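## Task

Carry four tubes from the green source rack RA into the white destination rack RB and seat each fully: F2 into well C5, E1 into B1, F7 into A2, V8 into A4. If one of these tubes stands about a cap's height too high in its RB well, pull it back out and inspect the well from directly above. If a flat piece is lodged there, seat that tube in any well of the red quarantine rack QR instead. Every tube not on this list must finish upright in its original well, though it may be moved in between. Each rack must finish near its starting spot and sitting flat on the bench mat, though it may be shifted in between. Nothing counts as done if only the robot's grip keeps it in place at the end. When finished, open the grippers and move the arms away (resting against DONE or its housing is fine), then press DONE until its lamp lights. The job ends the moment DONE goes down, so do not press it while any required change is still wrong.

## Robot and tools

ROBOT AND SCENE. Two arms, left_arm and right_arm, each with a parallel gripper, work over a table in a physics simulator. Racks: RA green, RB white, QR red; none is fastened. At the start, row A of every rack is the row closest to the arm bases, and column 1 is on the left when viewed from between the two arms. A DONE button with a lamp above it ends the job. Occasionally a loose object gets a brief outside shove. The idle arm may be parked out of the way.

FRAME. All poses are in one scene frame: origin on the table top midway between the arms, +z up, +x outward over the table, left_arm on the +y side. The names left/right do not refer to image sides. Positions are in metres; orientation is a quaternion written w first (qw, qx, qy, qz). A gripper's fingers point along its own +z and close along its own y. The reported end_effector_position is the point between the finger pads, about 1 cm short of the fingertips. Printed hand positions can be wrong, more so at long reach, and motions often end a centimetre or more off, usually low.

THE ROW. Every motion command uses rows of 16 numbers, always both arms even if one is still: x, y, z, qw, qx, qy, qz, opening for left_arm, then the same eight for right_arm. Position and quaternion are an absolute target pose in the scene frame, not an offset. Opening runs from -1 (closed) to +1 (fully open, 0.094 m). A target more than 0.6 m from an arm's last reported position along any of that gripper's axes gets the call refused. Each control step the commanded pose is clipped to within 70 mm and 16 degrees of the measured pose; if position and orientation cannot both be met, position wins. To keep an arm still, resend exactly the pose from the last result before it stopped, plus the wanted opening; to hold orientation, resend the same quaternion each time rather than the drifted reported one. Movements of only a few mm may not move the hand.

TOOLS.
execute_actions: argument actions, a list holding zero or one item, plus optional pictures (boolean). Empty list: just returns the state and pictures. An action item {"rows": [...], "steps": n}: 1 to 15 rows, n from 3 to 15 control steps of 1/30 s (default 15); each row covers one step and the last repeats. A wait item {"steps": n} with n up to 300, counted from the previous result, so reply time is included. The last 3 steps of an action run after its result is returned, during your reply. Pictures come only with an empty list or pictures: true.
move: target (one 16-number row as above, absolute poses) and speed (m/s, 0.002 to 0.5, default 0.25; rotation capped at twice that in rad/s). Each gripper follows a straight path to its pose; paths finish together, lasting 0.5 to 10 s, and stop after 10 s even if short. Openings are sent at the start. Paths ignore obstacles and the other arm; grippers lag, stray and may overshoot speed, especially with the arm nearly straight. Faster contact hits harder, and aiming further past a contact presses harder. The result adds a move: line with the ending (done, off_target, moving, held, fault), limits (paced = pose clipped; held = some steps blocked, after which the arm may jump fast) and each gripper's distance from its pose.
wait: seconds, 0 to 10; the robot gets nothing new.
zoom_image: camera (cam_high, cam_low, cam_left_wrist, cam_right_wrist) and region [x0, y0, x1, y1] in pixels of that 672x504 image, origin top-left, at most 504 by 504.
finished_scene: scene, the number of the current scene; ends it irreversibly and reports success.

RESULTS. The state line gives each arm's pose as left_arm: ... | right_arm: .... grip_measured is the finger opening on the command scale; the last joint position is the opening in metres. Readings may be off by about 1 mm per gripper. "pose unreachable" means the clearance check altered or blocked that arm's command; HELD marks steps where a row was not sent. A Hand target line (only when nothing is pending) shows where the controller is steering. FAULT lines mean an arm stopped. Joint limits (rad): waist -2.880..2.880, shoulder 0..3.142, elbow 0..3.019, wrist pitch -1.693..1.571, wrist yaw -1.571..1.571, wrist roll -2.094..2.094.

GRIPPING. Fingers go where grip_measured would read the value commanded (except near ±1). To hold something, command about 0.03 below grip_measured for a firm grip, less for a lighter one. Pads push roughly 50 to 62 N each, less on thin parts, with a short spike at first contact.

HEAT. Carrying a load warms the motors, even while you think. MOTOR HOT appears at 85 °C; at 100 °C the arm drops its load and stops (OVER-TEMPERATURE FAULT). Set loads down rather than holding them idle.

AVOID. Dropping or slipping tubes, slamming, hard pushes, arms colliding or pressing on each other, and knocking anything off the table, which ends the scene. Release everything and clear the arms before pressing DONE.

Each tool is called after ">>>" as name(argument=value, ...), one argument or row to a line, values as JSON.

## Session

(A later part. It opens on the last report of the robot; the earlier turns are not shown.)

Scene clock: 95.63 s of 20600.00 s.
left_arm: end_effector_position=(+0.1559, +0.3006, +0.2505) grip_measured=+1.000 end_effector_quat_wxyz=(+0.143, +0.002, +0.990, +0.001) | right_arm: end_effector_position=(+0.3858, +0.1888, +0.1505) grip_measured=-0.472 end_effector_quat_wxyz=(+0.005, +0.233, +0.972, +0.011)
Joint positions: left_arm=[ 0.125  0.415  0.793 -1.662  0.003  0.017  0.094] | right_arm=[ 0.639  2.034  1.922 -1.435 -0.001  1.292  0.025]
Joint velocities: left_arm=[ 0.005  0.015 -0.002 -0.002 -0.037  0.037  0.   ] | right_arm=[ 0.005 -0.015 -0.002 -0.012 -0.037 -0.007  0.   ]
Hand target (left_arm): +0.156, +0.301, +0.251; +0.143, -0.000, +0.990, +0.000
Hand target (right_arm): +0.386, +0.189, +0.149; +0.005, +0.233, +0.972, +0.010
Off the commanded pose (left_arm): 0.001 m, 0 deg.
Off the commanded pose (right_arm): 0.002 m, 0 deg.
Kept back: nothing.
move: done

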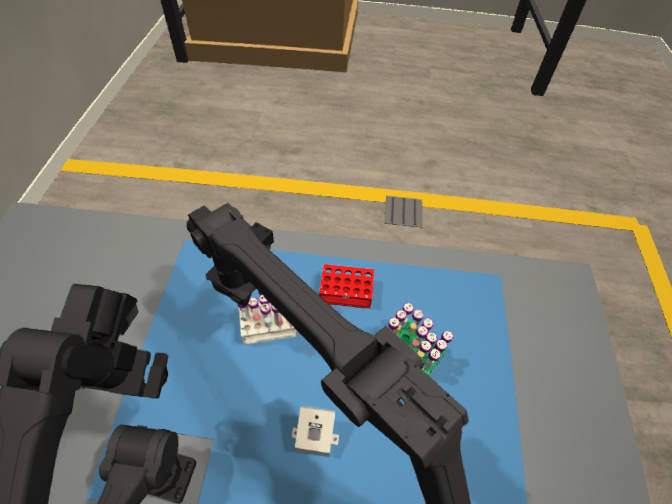

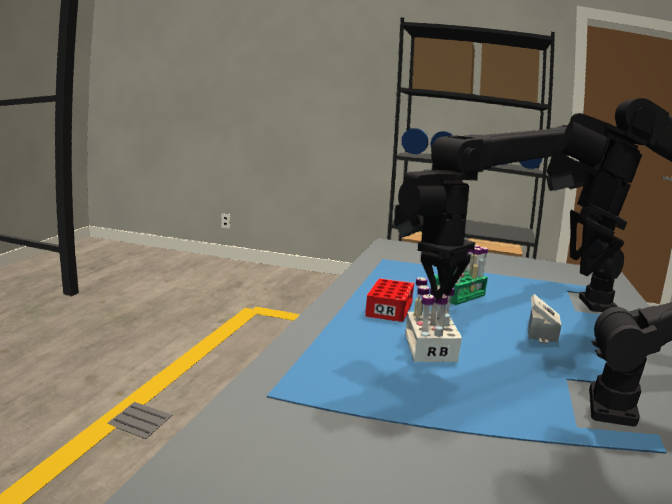

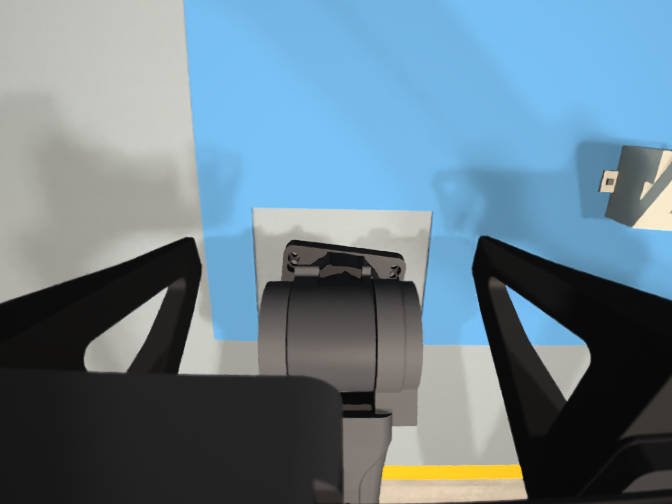

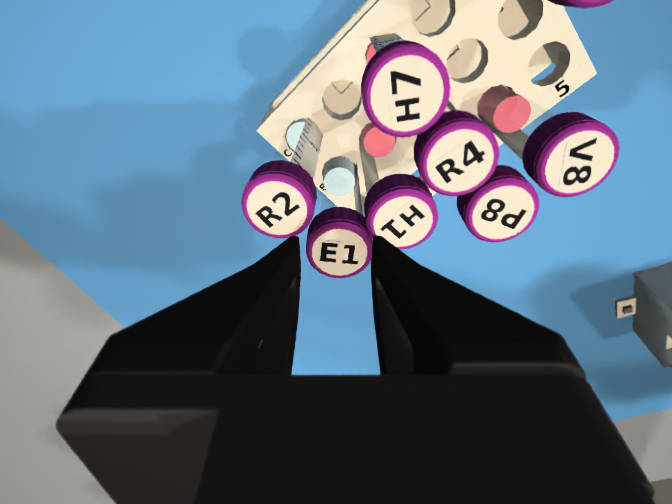

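>>> move(
  target=[0.156,0.301,0.251,0.143,0,0.99,0,1,0.395,0.2,0.22,0.015,0.233,0.972,0.03,-0.47],
  speed=0.15,
)

>>> move(
  target=[0.156,0.301,0.251,0.143,0,0.99,0,1,0.322,-0.272,0.21,0,-0.462,0.887,0,-0.47],
  speed=0.35,
)

>>> move(
  target=[0.156,0.301,0.251,0.143,0,0.99,0,1,0.318,-0.272,0.16,0,-0.462,0.887,0,-0.47],
  speed=0.1,
)

Scene clock: 96.80 s of 20600.00 s.
left_arm: end_effector_position=(+0.1559, +0.3006, +0.2505) grip_measured=+1.000 end_effector_quat_wxyz=(+0.143, +0.002, +0.990, +0.001) | right_arm: end_effector_position=(+0.3877, +0.1909, +0.1998) grip_measured=-0.472 end_effector_quat_wxyz=(+0.006, +0.233, +0.972, +0.011)
Joint positions: left_arm=[ 0.125  0.415  0.793 -1.662  0.003  0.017  0.094] | right_arm=[ 0.639  2.034  2.051 -1.563 -0.001  1.292  0.025]
Joint velocities: left_arm=[ 0.005  0.005 -0.012 -0.017  0.051  0.022  0.   ] | right_arm=[-0.005 -0.015 -0.002 -0.007 -0.022 -0.051 -0.   ]
Hand target (left_arm): +0.156, +0.301, +0.251; +0.143, -0.000, +0.990, +0.000
Hand target (right_arm): +0.394, +0.198, +0.220; +0.015, +0.233, +0.972, +0.030
Off the commanded pose (left_arm): 0.001 m, 0 deg.
Off the commanded pose (right_arm): 0.023 m, 2 deg.
Kept back: nothing.
move: off_target (right_arm)

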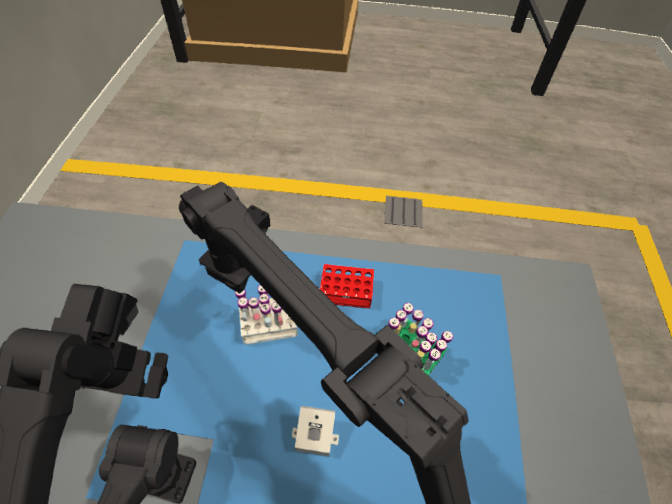

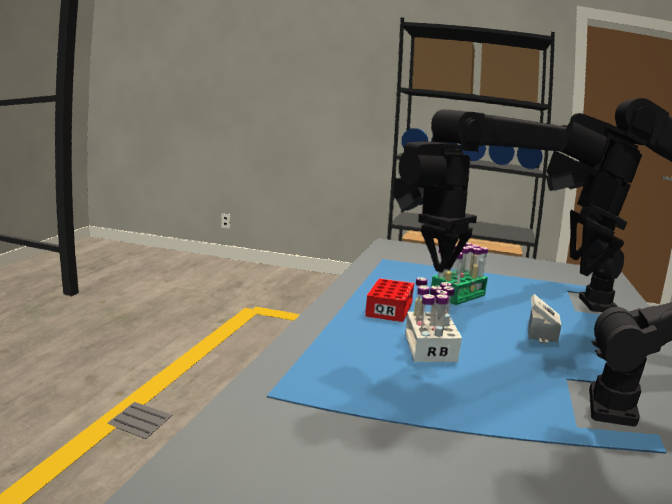

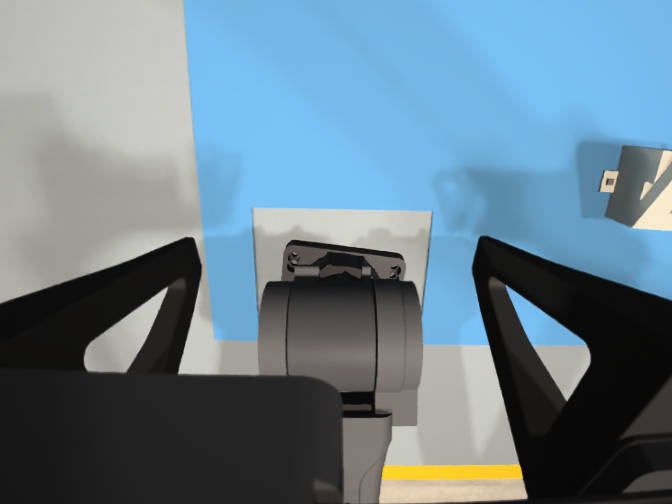

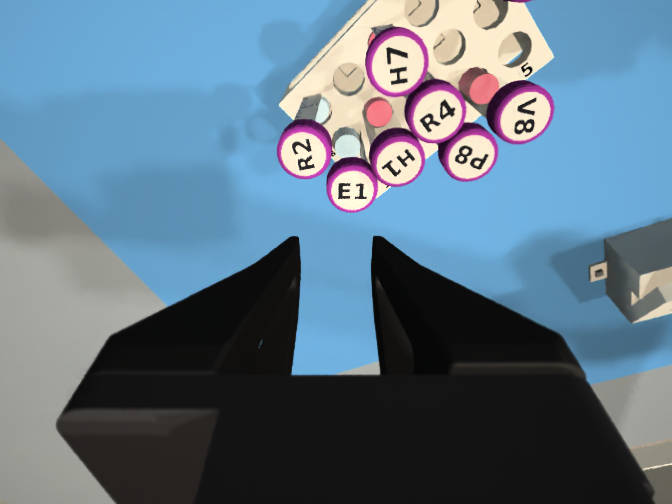

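Scene clock: 99.60 s of 20600.00 s.
left_arm: end_effector_position=(+0.1559, +0.3006, +0.2505) grip_measured=+1.000 end_effector_quat_wxyz=(+0.143, +0.002, +0.990, +0.001) | right_arm: end_effector_position=(+0.3171, -0.2716, +0.2064) grip_measured=-0.472 end_effector_quat_wxyz=(-0.002, -0.452, +0.892, -0.003)
Joint positions: left_arm=[ 0.125  0.415  0.793 -1.662  0.003  0.017  0.094] | right_arm=[-0.161  1.307  1.145 -1.409  0.008 -0.917  0.025]
Joint velocities: left_arm=[-0.005 -0.005  0.002 -0.012 -0.066 -0.051  0.   ] | right_arm=[-0.005 -0.015  0.002 -0.002  0.022 -0.007  0.   ]
Hand target (left_arm): +0.156, +0.301, +0.251; +0.143, -0.000, +0.990, +0.000
Hand target (right_arm): +0.313, -0.269, +0.207; +0.000, -0.462, +0.887, -0.002
Off the commanded pose (left_arm): 0.001 m, 0 deg.
Off the commanded pose (right_arm): 0.006 m, 1 deg.
Kept back: nothing.
move: done

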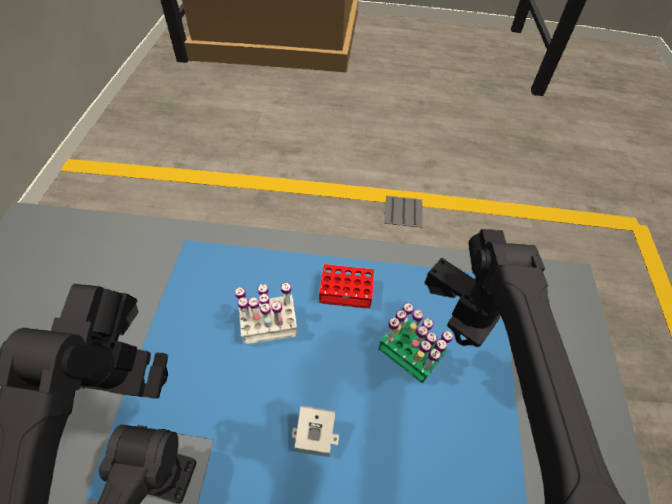

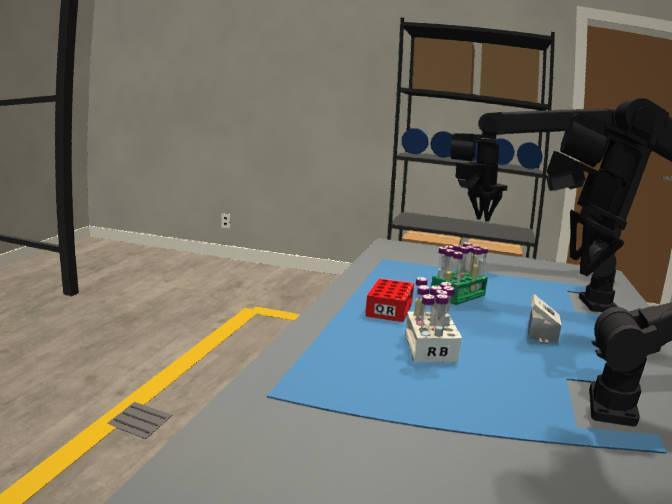

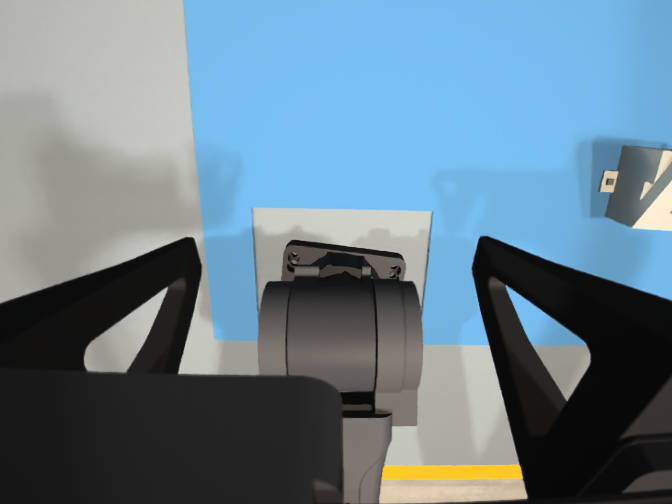

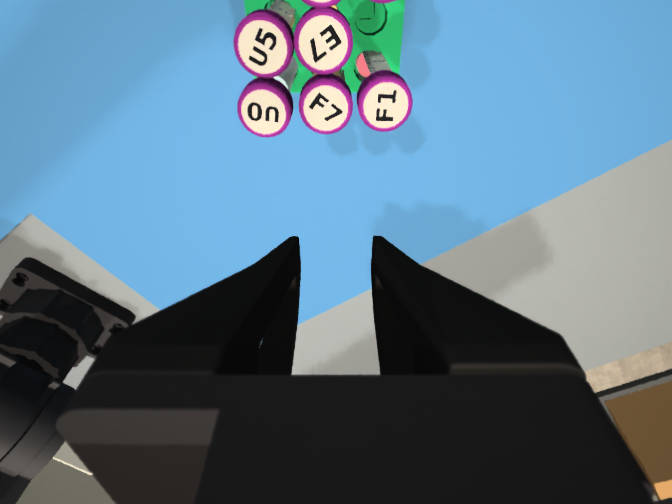

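Scene clock: 100.47 s of 20600.00 s.
left_arm: end_effector_position=(+0.1559, +0.3006, +0.2505) grip_measured=+1.000 end_effector_quat_wxyz=(+0.143, +0.002, +0.990, +0.001) | right_arm: end_effector_position=(+0.3173, -0.2708, +0.1659) grip_measured=-0.472 end_effector_quat_wxyz=(+0.001, -0.458, +0.889, -0.003)
Joint positions: left_arm=[ 0.125  0.415  0.793 -1.662  0.003  0.017  0.094] | right_arm=[-0.161  1.328  1.056 -1.294  0.003 -0.93   0.025]
Joint velocities: left_arm=[-0.015  0.005 -0.002  0.002 -0.037 -0.095  0.   ] | right_arm=[-0.015 -0.005  0.012 -0.007 -0.022 -0.037 -0.   ]
Hand target (left_arm): +0.156, +0.301, +0.251; +0.143, -0.000, +0.990, +0.000
Hand target (right_arm): +0.318, -0.272, +0.160; -0.000, -0.462, +0.887, +0.000
Off the commanded pose (left_arm): 0.001 m, 0 deg.
Off the commanded pose (right_arm): 0.006 m, 1 deg.
Kept back: nothing.
move: done

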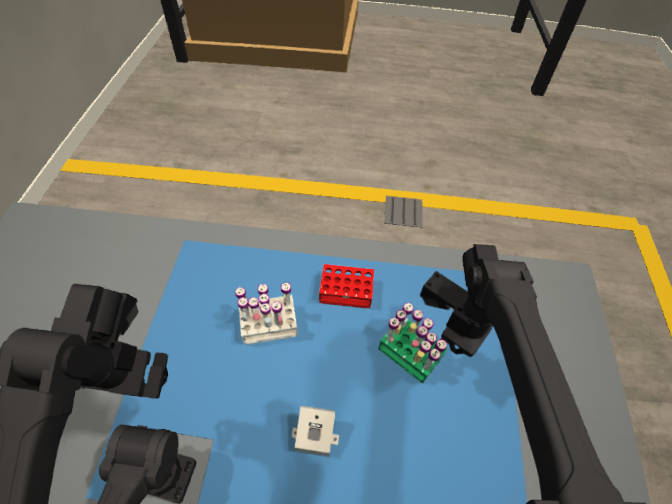

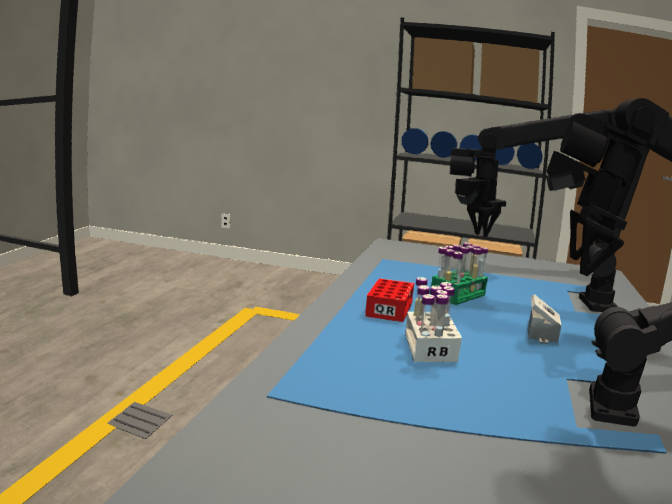

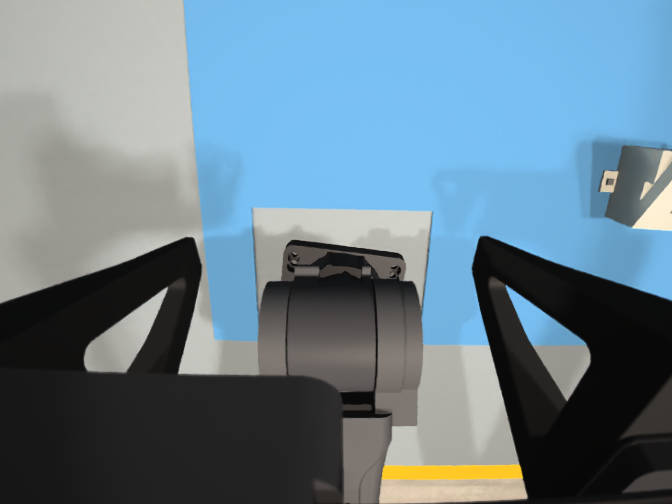

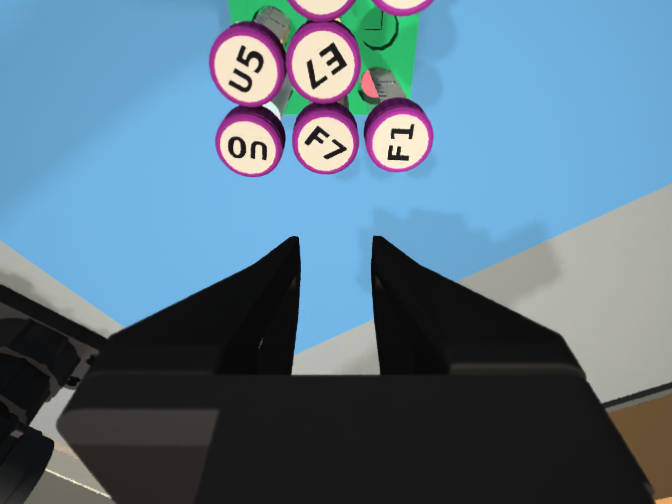

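>>> move(
  target=[0.156,0.301,0.251,0.143,0,0.99,0,1,0.313,-0.269,0.127,0,-0.462,0.887,0,-0.47],
  speed=0.07,
)

>>> execute_actions(
  actions=[
    {"rows":[[0.156,0.301,0.251,0.143,0,0.99,0,1,0.325,-0.268,0.137,0.01,-0.462,0.887,-0.005,-0.47],[0.156,0.301,0.251,0.143,0,0.99,0,1,0.336,-0.267,0.146,0.021,-0.462,0.887,-0.0095,-0.47],[0.156,0.301,0.251,0.143,0,0.99,0,1,0.336,-0.267,0.146,0.021,-0.462,0.887,-0.0095,-0.47],[0.156,0.301,0.251,0.143,0,0.99,0,1,0.337,-0.2656,0.146,0.021,-0.462,0.887,-0.0095,-0.47],[0.156,0.301,0.251,0.143,0,0.99,0,1,0.338,-0.2642,0.146,0.021,-0.462,0.887,-0.0095,-0.47],[0.156,0.301,0.251,0.143,0,0.99,0,1,0.339,-0.2628,0.146,0.021,-0.462,0.887,-0.0095,-0.47],[0.156,0.301,0.251,0.143,0,0.99,0,1,0.340,-0.2614,0.146,0.021,-0.462,0.887,-0.0095,-0.47],[0.156,0.301,0.251,0.143,0,0.99,0,1,0.341,-0.260,0.146,0.021,-0.462,0.887,-0.0095,-0.47],[0.156,0.301,0.251,0.143,0,0.99,0,1,0.342,-0.2586,0.146,0.021,-0.462,0.887,-0.0095,-0.47],[0.156,0.301,0.251,0.143,0,0.99,0,1,0.343,-0.2572,0.146,0.021,-0.462,0.887,-0.0095,-0.47],[0.156,0.301,0.251,0.143,0,0.99,0,1,0.344,-0.2558,0.146,0.021,-0.462,0.887,-0.0095,-0.47]]},
  ],
)

>>> execute_actions(
  actions=[
    {"steps":7},
  ],
  pictures=true,
)

Scene clock: 101.77 s of 20600.00 s.
left_arm: end_effector_position=(+0.1559, +0.3006, +0.2505) grip_measured=+1.000 end_effector_quat_wxyz=(+0.143, +0.002, +0.990, +0.001) | right_arm: end_effector_position=(+0.3132, -0.2709, +0.1338) grip_measured=-0.472 end_effector_quat_wxyz=(+0.003, -0.458, +0.889, -0.003)
Joint positions: left_arm=[ 0.125  0.415  0.793 -1.662  0.003  0.017  0.094] | right_arm=[-0.161  1.343  0.981 -1.201  0.003 -0.931  0.025]
Joint velocities: left_arm=[ 0.005 -0.015 -0.007  0.002 -0.066 -0.051  0.   ] | right_arm=[-0.015  0.015  0.007 -0.002 -0.051  0.066  0.   ]
Hand target (left_arm): +0.156, +0.301, +0.251; +0.143, -0.000, +0.990, +0.000
Hand target (right_arm): +0.313, -0.269, +0.127; +0.000, -0.462, +0.887, -0.000
Off the commanded pose (left_arm): 0.001 m, 0 deg.
Off the commanded pose (right_arm): 0.007 m, 1 deg.
Kept back: nothing.
move: done

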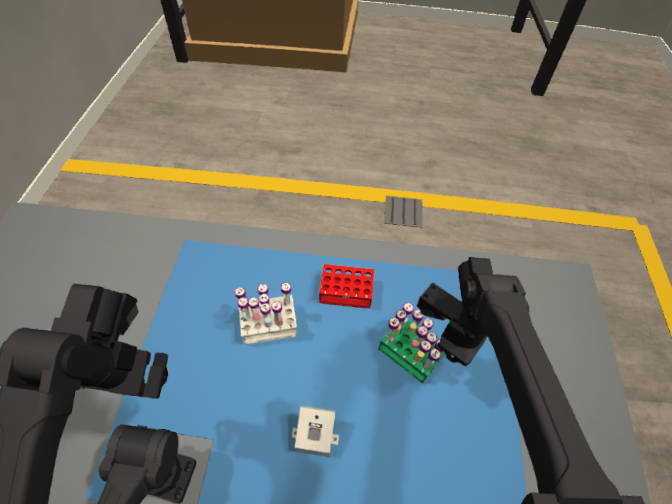

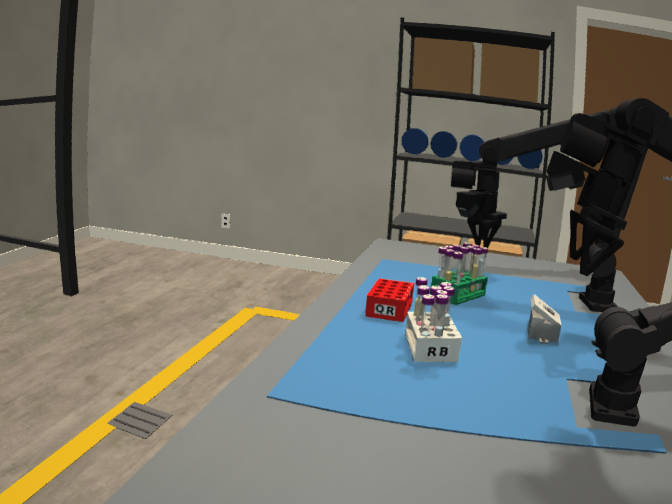

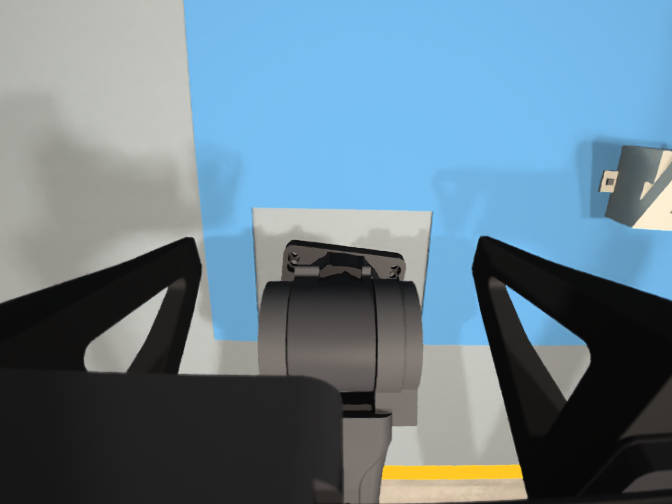

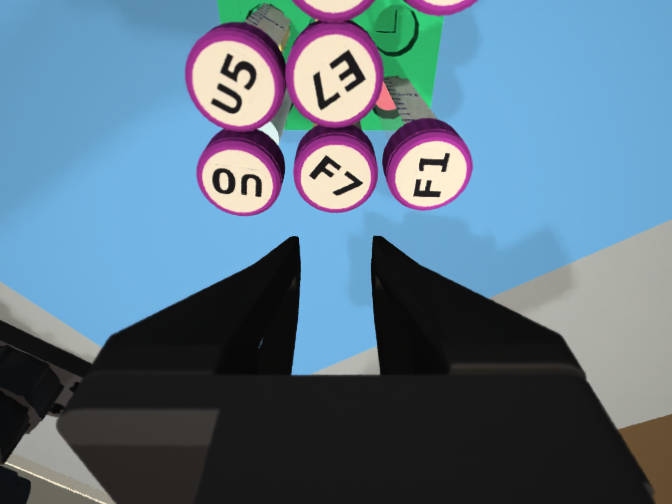

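Scene clock: 102.17 s of 20600.00 s.
left_arm: end_effector_position=(+0.1559, +0.3006, +0.2505) grip_measured=+1.000 end_effector_quat_wxyz=(+0.143, +0.002, +0.990, +0.001) | right_arm: end_effector_position=(+0.3178, -0.2630, +0.1303) grip_measured=-0.472 end_effector_quat_wxyz=(-0.002, -0.465, +0.885, -0.000)
Joint positions: left_arm=[ 0.125  0.415  0.793 -1.662  0.003  0.017  0.094] | right_arm=[-0.141  1.366  0.994 -1.201  0.002 -0.925  0.025]
Joint velocities: left_arm=[-0.005 -0.005  0.002 -0.012  0.022 -0.007  0.   ] | right_arm=[ 0.122  0.083  0.071  0.017 -0.081 -0.095  0.   ]
Steps of this call (steps 1 to 12: the first 12 steps of this action). Readings (end_effector_position):
1: left_arm (+0.1559, +0.3006, +0.2505) | right_arm (+0.3132, -0.2709, +0.1336)
2: left_arm (+0.1559, +0.3006, +0.2505) | right_arm (+0.3132, -0.2708, +0.1335)
4: left_arm (+0.1559, +0.3006, +0.2505) | right_arm (+0.3132, -0.2707, +0.1330)
8: left_arm (+0.1559, +0.3006, +0.2505) | right_arm (+0.3140, -0.2687, +0.1309)
12: the state above

Scene clock: 102.40 s of 20600.00 s.
left_arm: end_effector_position=(+0.1559, +0.3006, +0.2505) grip_measured=+1.000 end_effector_quat_wxyz=(+0.143, +0.002, +0.990, +0.001) | right_arm: end_effector_position=(+0.3202, -0.2598, +0.1309) grip_measured=-0.472 end_effector_quat_wxyz=(-0.001, -0.467, +0.884, -0.000)
Joint positions: left_arm=[ 0.125  0.415  0.793 -1.662  0.003  0.017  0.094] | right_arm=[-0.132  1.371  1.    -1.201  0.002 -0.921  0.025]
Joint velocities: left_arm=[ 0.005 -0.005 -0.007 -0.002 -0.037 -0.022  0.   ] | right_arm=[-0.024 -0.015  0.002  0.007  0.037 -0.051 -0.001]
Hand target (left_arm): +0.156, +0.301, +0.251; +0.143, -0.000, +0.990, +0.000
Hand target (right_arm): +0.343, -0.256, +0.147; +0.021, -0.462, +0.887, -0.009
Off the commanded pose (left_arm): 0.001 m, 0 deg.
Off the commanded pose (right_arm): 0.028 m, 3 deg.
Kept back: nothing.
Steps of this call (steps 1 to 3: the last 3 steps of your previous action; steps 4 to 7: nothing new was sent). Readings (end_effector_position):
1: left_arm (+0.1559, +0.3006, +0.2505) | right_arm (+0.3188, -0.2617, +0.1304)
2: left_arm (+0.1559, +0.3006, +0.2505) | right_arm (+0.3195, -0.2606, +0.1306)
4: left_arm (+0.1559, +0.3006, +0.2505) | right_arm (+0.3200, -0.2598, +0.1307)
7: the state above

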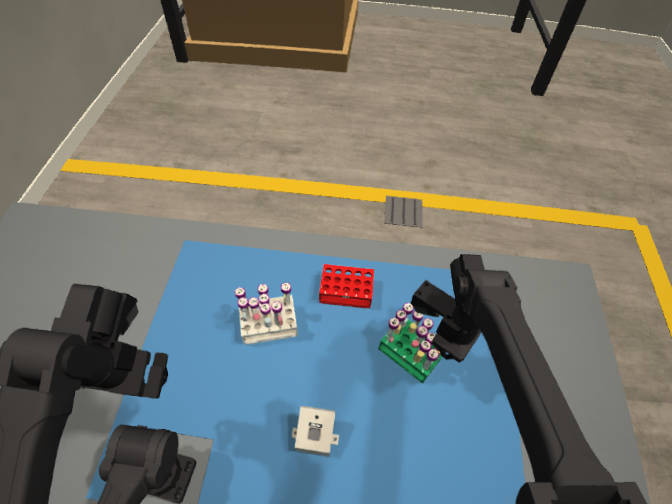

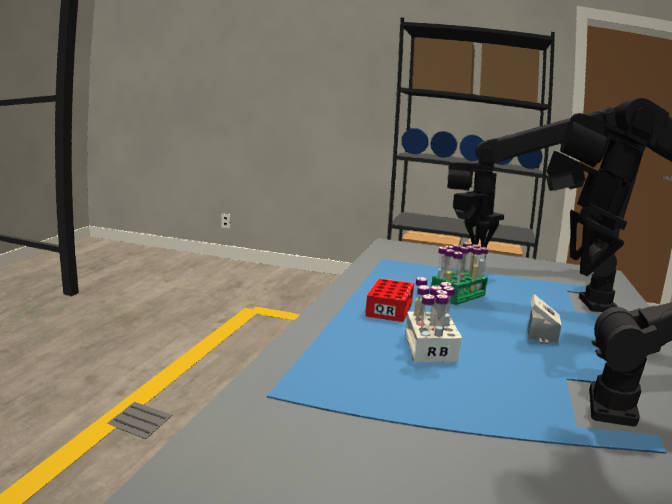

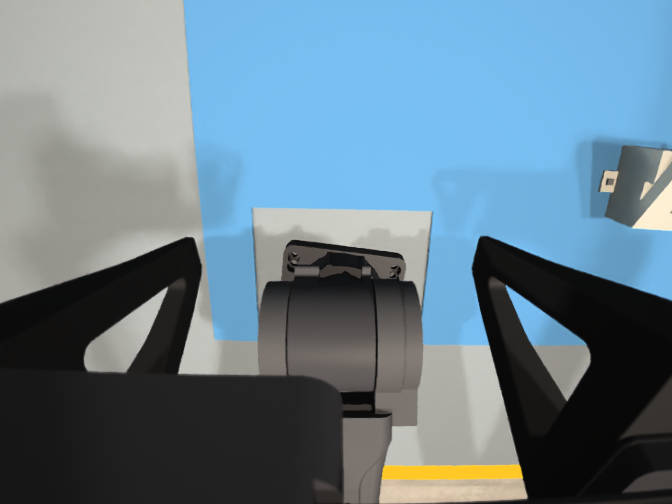

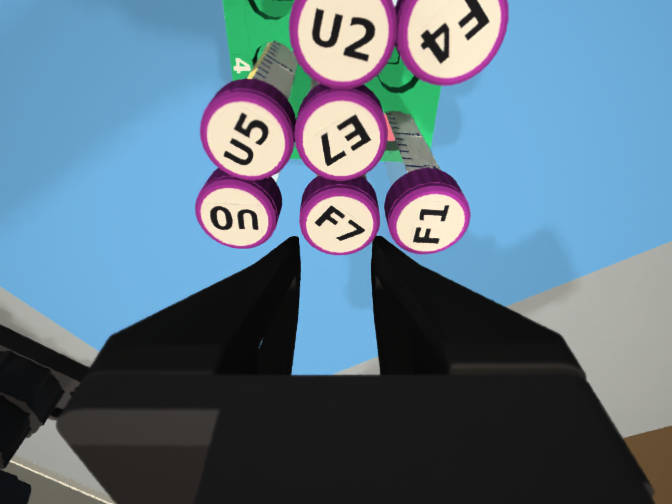

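>>> execute_actions(
  actions=[
    {"rows":[[0.156,0.301,0.251,0.143,0,0.99,0,1,0.345,-0.2544,0.146,0.021,-0.462,0.887,-0.008,-0.48],[0.156,0.301,0.251,0.143,0,0.99,0,1,0.346,-0.253,0.146,0.021,-0.462,0.887,-0.008,-0.48],[0.156,0.301,0.251,0.143,0,0.99,0,1,0.347,-0.2516,0.146,0.021,-0.462,0.887,-0.008,-0.48],[0.156,0.301,0.251,0.143,0,0.99,0,1,0.348,-0.2502,0.146,0.021,-0.462,0.887,-0.008,-0.48],[0.156,0.301,0.251,0.143,0,0.99,0,1,0.349,-0.2488,0.146,0.021,-0.462,0.887,-0.008,-0.48],[0.156,0.301,0.251,0.143,0,0.99,0,1,0.350,-0.2474,0.146,0.021,-0.462,0.887,-0.008,-0.48],[0.156,0.301,0.251,0.143,0,0.99,0,1,0.351,-0.246,0.146,0.021,-0.462,0.887,-0.008,-0.48],[0.156,0.301,0.251,0.143,0,0.99,0,1,0.352,-0.2446,0.146,0.021,-0.462,0.887,-0.008,-0.48],[0.156,0.301,0.251,0.143,0,0.99,0,1,0.353,-0.2432,0.146,0.021,-0.462,0.887,-0.008,-0.48],[0.156,0.301,0.251,0.143,0,0.99,0,1,0.354,-0.2418,0.146,0.021,-0.462,0.887,-0.008,-0.48],[0.156,0.301,0.251,0.143,0,0.99,0,1,0.355,-0.2404,0.146,0.021,-0.462,0.887,-0.008,-0.48],[0.156,0.301,0.251,0.143,0,0.99,0,1,0.356,-0.239,0.146,0.021,-0.462,0.887,-0.008,-0.48]]},
  ],
)

>>> execute_actions(
  actions=[
    {"steps":9},
  ],
  pictures=true,
)

Scene clock: 103.13 s of 20600.00 s.
left_arm: end_effector_position=(+0.1559, +0.3006, +0.2505) grip_measured=+1.000 end_effector_quat_wxyz=(+0.143, +0.002, +0.990, +0.001) | right_arm: end_effector_position=(+0.3288, -0.2478, +0.1310) grip_measured=-0.478 end_effector_quat_wxyz=(-0.001, -0.468, +0.884, +0.001)
Joint positions: left_arm=[ 0.125  0.415  0.793 -1.662  0.003  0.017  0.094] | right_arm=[-0.103  1.396  1.025 -1.201 -0.001 -0.894  0.025]
Joint velocities: left_arm=[-0.005 -0.005 -0.007  0.002 -0.007 -0.037  0.   ] | right_arm=[ 0.122  0.103  0.09  -0.017  0.066  0.168  0.   ]
Steps of this call (steps 1 to 10: nothing new was sent; steps 11 to 22: the first 12 steps of this action). Readings (end_effector_position):
11: left_arm (+0.1559, +0.3006, +0.2505) | right_arm (+0.3202, -0.2596, +0.1309)
12: left_arm (+0.1559, +0.3006, +0.2505) | right_arm (+0.3202, -0.2595, +0.1309)
14: left_arm (+0.1559, +0.3006, +0.2505) | right_arm (+0.3212, -0.2589, +0.1310)
18: left_arm (+0.1559, +0.3006, +0.2505) | right_arm (+0.3253, -0.2544, +0.1314)
22: the state above

Scene clock: 103.43 s of 20600.00 s.
left_arm: end_effector_position=(+0.1559, +0.3006, +0.2505) grip_measured=+1.000 end_effector_quat_wxyz=(+0.143, +0.002, +0.990, +0.001) | right_arm: end_effector_position=(+0.3317, -0.2436, +0.1307) grip_measured=-0.478 end_effector_quat_wxyz=(-0.001, -0.467, +0.884, +0.001)
Joint positions: left_arm=[ 0.125  0.415  0.793 -1.662  0.003  0.017  0.094] | right_arm=[-0.093  1.405  1.033 -1.201 -0.001 -0.883  0.025]
Joint velocities: left_arm=[-0.005  0.005  0.002  0.007  0.037 -0.066  0.   ] | right_arm=[-0.005 -0.015 -0.012  0.017 -0.007  0.007 -0.   ]
Hand target (left_arm): +0.156, +0.301, +0.251; +0.143, -0.000, +0.990, +0.000
Hand target (right_arm): +0.355, -0.240, +0.147; +0.022, -0.462, +0.887, -0.007
Off the commanded pose (left_arm): 0.001 m, 0 deg.
Off the commanded pose (right_arm): 0.029 m, 3 deg.
Kept back: nothing.
Steps of this call (steps 1 to 3: the last 3 steps of your previous action; steps 4 to 9: nothing new was sent). Readings (end_effector_position):
1: left_arm (+0.1559, +0.3006, +0.2505) | right_arm (+0.3299, -0.2463, +0.1310)
2: left_arm (+0.1559, +0.3006, +0.2505) | right_arm (+0.3308, -0.2450, +0.1308)
4: left_arm (+0.1559, +0.3006, +0.2505) | right_arm (+0.3317, -0.2438, +0.1308)
8: left_arm (+0.1559, +0.3006, +0.2505) | right_arm (+0.3317, -0.2436, +0.1307)
9: the state above

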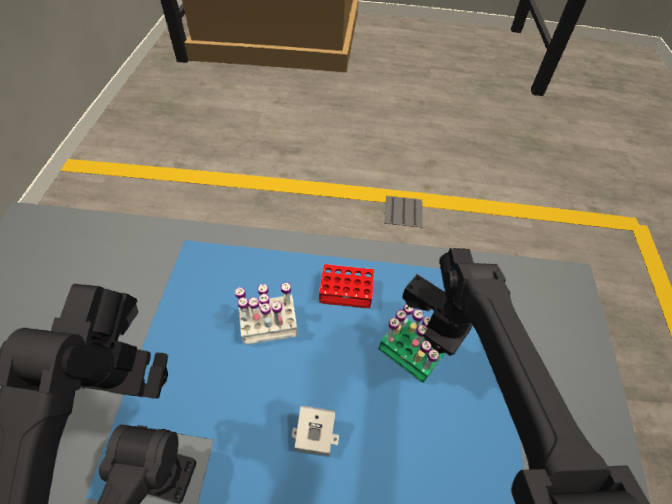

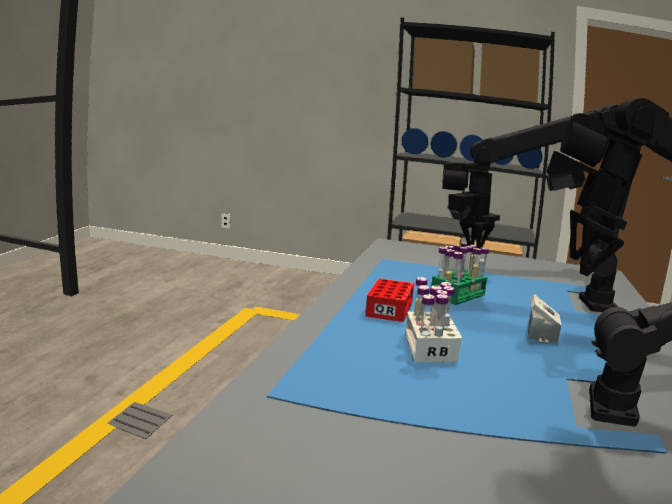

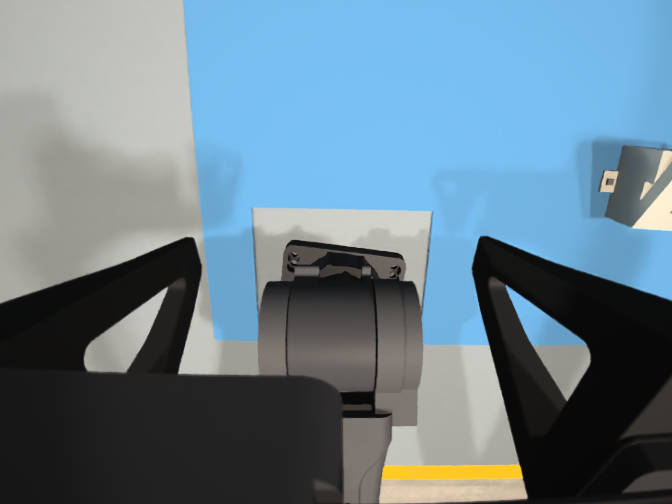

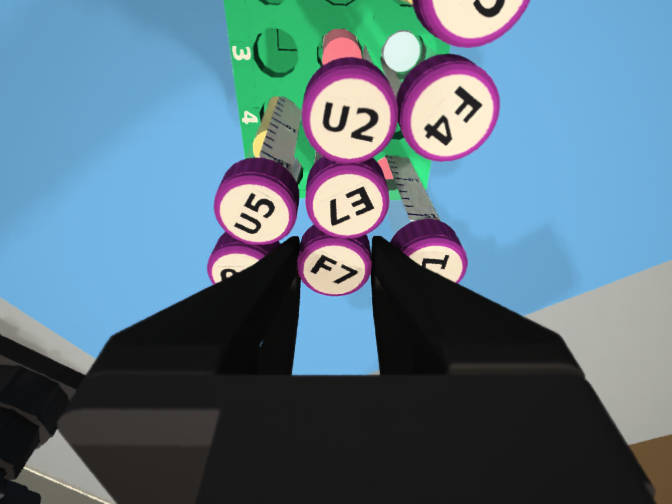

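>>> execute_actions(
  actions=[
    {"rows":[[0.156,0.301,0.251,0.143,0,0.99,0,1,0.3575,-0.238,0.146,0.021,-0.462,0.887,-0.008,-0.48],[0.156,0.301,0.251,0.143,0,0.99,0,1,0.359,-0.237,0.146,0.021,-0.462,0.887,-0.008,-0.48],[0.156,0.301,0.251,0.143,0,0.99,0,1,0.359,-0.236,0.146,0.021,-0.462,0.887,-0.008,-0.48],[0.156,0.301,0.251,0.143,0,0.99,0,1,0.359,-0.236,0.146,0.021,-0.462,0.887,-0.008,-0.48],[0.156,0.301,0.251,0.143,0,0.99,0,1,0.359,-0.236,0.146,0.021,-0.462,0.887,-0.008,-0.48],[0.156,0.301,0.251,0.143,0,0.99,0,1,0.359,-0.236,0.146,0.021,-0.462,0.887,-0.008,-0.48],[0.156,0.301,0.251,0.143,0,0.99,0,1,0.359,-0.236,0.146,0.021,-0.462,0.887,-0.008,-0.575]],"steps":15},
  ],
)

>>> execute_actions(
  actions=[
    {"rows":[[0.156,0.301,0.251,0.143,0,0.99,0,1,0.358,-0.238,0.150,0.024,-0.462,0.887,-0.009,-0.575],[0.156,0.301,0.251,0.143,0,0.99,0,1,0.356,-0.238,0.154,0.026,-0.462,0.887,-0.01,-0.575],[0.156,0.301,0.251,0.143,0,0.99,0,1,0.354,-0.238,0.158,0.028,-0.462,0.887,-0.011,-0.575],[0.156,0.301,0.251,0.143,0,0.99,0,1,0.353,-0.238,0.162,0.028,-0.462,0.887,-0.011,-0.575],[0.156,0.301,0.251,0.143,0,0.99,0,1,0.352,-0.238,0.166,0.028,-0.462,0.887,-0.011,-0.575],[0.156,0.301,0.251,0.143,0,0.99,0,1,0.352,-0.238,0.170,0.028,-0.462,0.887,-0.011,-0.575],[0.156,0.301,0.251,0.143,0,0.99,0,1,0.352,-0.238,0.175,0.028,-0.462,0.887,-0.011,-0.575],[0.156,0.301,0.251,0.143,0,0.99,0,1,0.352,-0.238,0.180,0.028,-0.462,0.887,-0.011,-0.575],[0.156,0.301,0.251,0.143,0,0.99,0,1,0.352,-0.238,0.185,0.028,-0.462,0.887,-0.011,-0.575],[0.156,0.301,0.251,0.143,0,0.99,0,1,0.352,-0.238,0.190,0.028,-0.462,0.887,-0.011,-0.575],[0.156,0.301,0.251,0.143,0,0.99,0,1,0.352,-0.238,0.195,0.028,-0.462,0.887,-0.011,-0.575],[0.156,0.301,0.251,0.143,0,0.99,0,1,0.352,-0.238,0.200,0.028,-0.462,0.887,-0.011,-0.575],[0.156,0.301,0.251,0.143,0,0.99,0,1,0.352,-0.238,0.205,0.028,-0.462,0.887,-0.011,-0.575],[0.156,0.301,0.251,0.143,0,0.99,0,1,0.352,-0.238,0.210,0.028,-0.462,0.887,-0.011,-0.575],[0.156,0.301,0.251,0.143,0,0.99,0,1,0.352,-0.238,0.215,0.028,-0.462,0.887,-0.011,-0.575]]},
  ],
)

>>> move(
  target=[0.10,0.42,0.251,0.143,0,0.99,0,1,0.345,-0.242,0.305,0.028,-0.462,0.887,-0.011,-0.575],
  speed=0.15,
)

Scene clock: 104.43 s of 20600.00 s.
left_arm: end_effector_position=(+0.1559, +0.3006, +0.2505) grip_measured=+1.000 end_effector_quat_wxyz=(+0.143, +0.002, +0.990, +0.001) | right_arm: end_effector_position=(+0.3340, -0.2417, +0.1305) grip_measured=-0.549 end_effector_quat_wxyz=(-0.001, -0.465, +0.885, +0.001)
Joint positions: left_arm=[ 0.125  0.415  0.793 -1.662  0.003  0.017  0.094] | right_arm=[-0.088  1.412  1.04  -1.201 -0.001 -0.873  0.021]
Joint velocities: left_arm=[-0.015 -0.005  0.017 -0.022 -0.022 -0.037  0.   ] | right_arm=[ 0.005 -0.015  0.012 -0.007  0.022  0.037  0.001]
Steps of this call (steps 1 to 18: nothing new was sent; steps 19 to 30: the first 12 steps of this action). Readings (end_effector_position):
19: left_arm (+0.1559, +0.3006, +0.2505) | right_arm (+0.3317, -0.2436, +0.1307)
20: left_arm (+0.1559, +0.3006, +0.2505) | right_arm (+0.3320, -0.2436, +0.1308)
22: left_arm (+0.1559, +0.3006, +0.2505) | right_arm (+0.3329, -0.2431, +0.1308)
26: left_arm (+0.1559, +0.3006, +0.2505) | right_arm (+0.3338, -0.2417, +0.1305)
30: the state above

Scene clock: 104.93 s of 20600.00 s.
left_arm: end_effector_position=(+0.1559, +0.3006, +0.2505) grip_measured=+1.000 end_effector_quat_wxyz=(+0.143, +0.002, +0.990, +0.001) | right_arm: end_effector_position=(+0.3319, -0.2419, +0.1574) grip_measured=-0.549 end_effector_quat_wxyz=(-0.005, -0.465, +0.885, +0.002)
Joint positions: left_arm=[ 0.125  0.415  0.793 -1.662  0.003  0.017  0.094] | right_arm=[-0.088  1.387  1.09  -1.284 -0.001 -0.873  0.021]
Joint velocities: left_arm=[-0.005 -0.005 -0.002  0.007 -0.051 -0.037  0.   ] | right_arm=[-0.005 -0.171  0.31  -0.413  0.051 -0.066 -0.   ]
Off your previous action's commanded pose (left_arm): 0.001 m, 0 deg at its last step (step 3 of this call).
Off your previous action's commanded pose (right_arm): 0.030 m, 3 deg at its last step (step 3 of this call).
Steps of this call (steps 1 to 3: the last 3 steps of your previous action; steps 4 to 15: the first 12 steps of this action). Readings (end_effector_position):
4: left_arm (+0.1559, +0.3006, +0.2505) | right_arm (+0.3340, -0.2417, +0.1305)
5: left_arm (+0.1559, +0.3006, +0.2505) | right_arm (+0.3340, -0.2417, +0.1305)
7: left_arm (+0.1559, +0.3006, +0.2505) | right_arm (+0.3334, -0.2417, +0.1306)
11: left_arm (+0.1559, +0.3006, +0.2505) | right_arm (+0.3313, -0.2419, +0.1379)
15: the state above

Scene clock: 107.07 s of 20600.00 s.
left_arm: end_effector_position=(+0.1020, +0.4241, +0.2369) grip_measured=+1.000 end_effector_quat_wxyz=(+0.136, -0.008, +0.990, +0.043) | right_arm: end_effector_position=(+0.3331, -0.2417, +0.2803) grip_measured=-0.549 end_effector_quat_wxyz=(+0.004, -0.465, +0.885, -0.001)
Joint positions: left_arm=[ 1.445  0.535  0.78  -1.662  0.244  1.298  0.094] | right_arm=[-0.088  1.336  1.366 -1.594 -0.001 -0.873  0.021]
Joint velocities: left_arm=[-0.005  0.005 -0.007 -0.007 -0.007  0.11   0.   ] | right_arm=[-0.005  0.015  0.002  0.002 -0.081  0.051  0.   ]
Hand target (left_arm): +0.102, +0.426, +0.250; +0.140, -0.006, +0.989, +0.054
Hand target (right_arm): +0.342, -0.242, +0.305; +0.028, -0.462, +0.886, -0.011
Off your previous action's commanded pose (left_arm): 0.001 m, 0 deg at its last step (step 3 of this call).
Off your previous action's commanded pose (right_arm): 0.044 m, 4 deg at its last step (step 3 of this call).
Off the commanded pose (left_arm): 0.015 m, 5 deg.
Off the commanded pose (right_arm): 0.027 m, 3 deg.
joint sent to its limit (left arm) — the command would take joint 4 (wrist pitch) past its lower limit, so that joint was sent only as far as its limit.
Kept back: nothing.
move: off_target (left_arm, right_arm)

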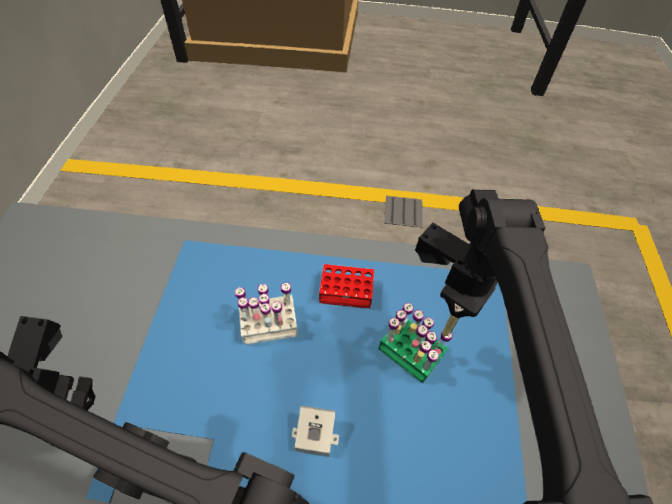

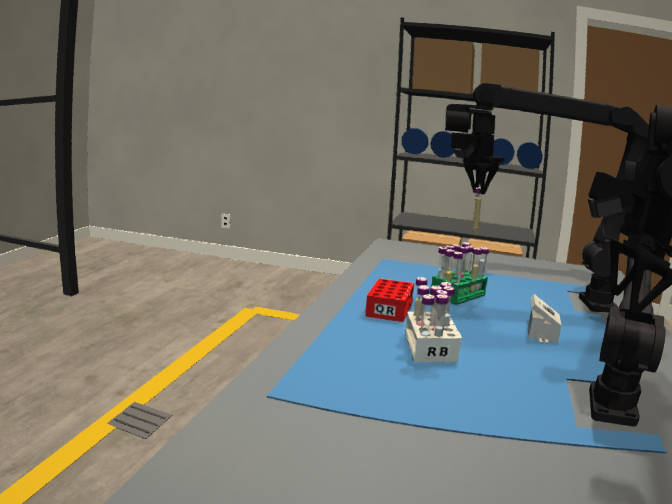

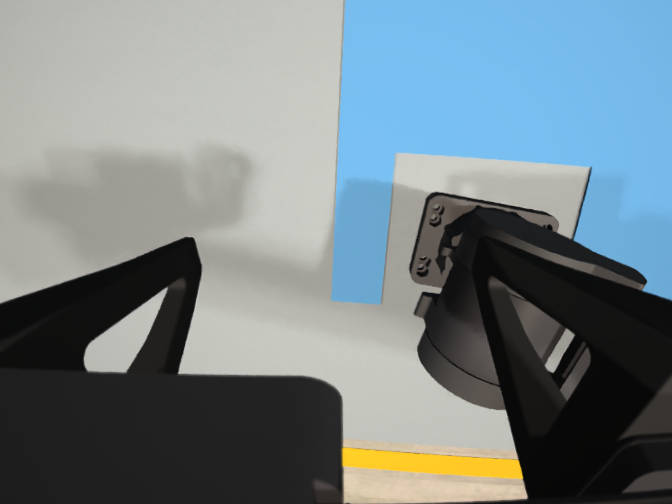

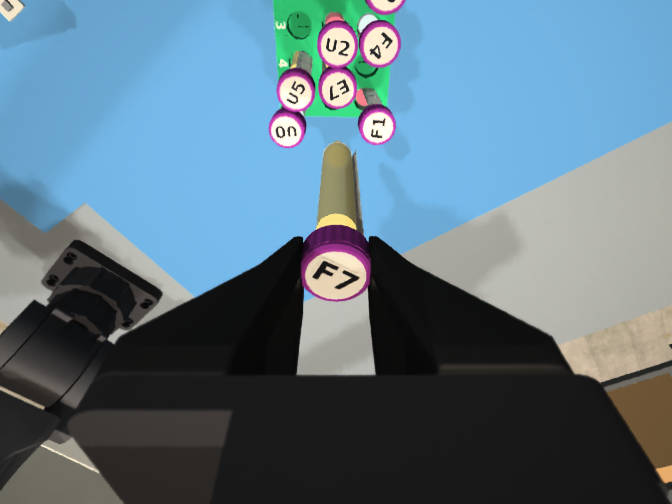

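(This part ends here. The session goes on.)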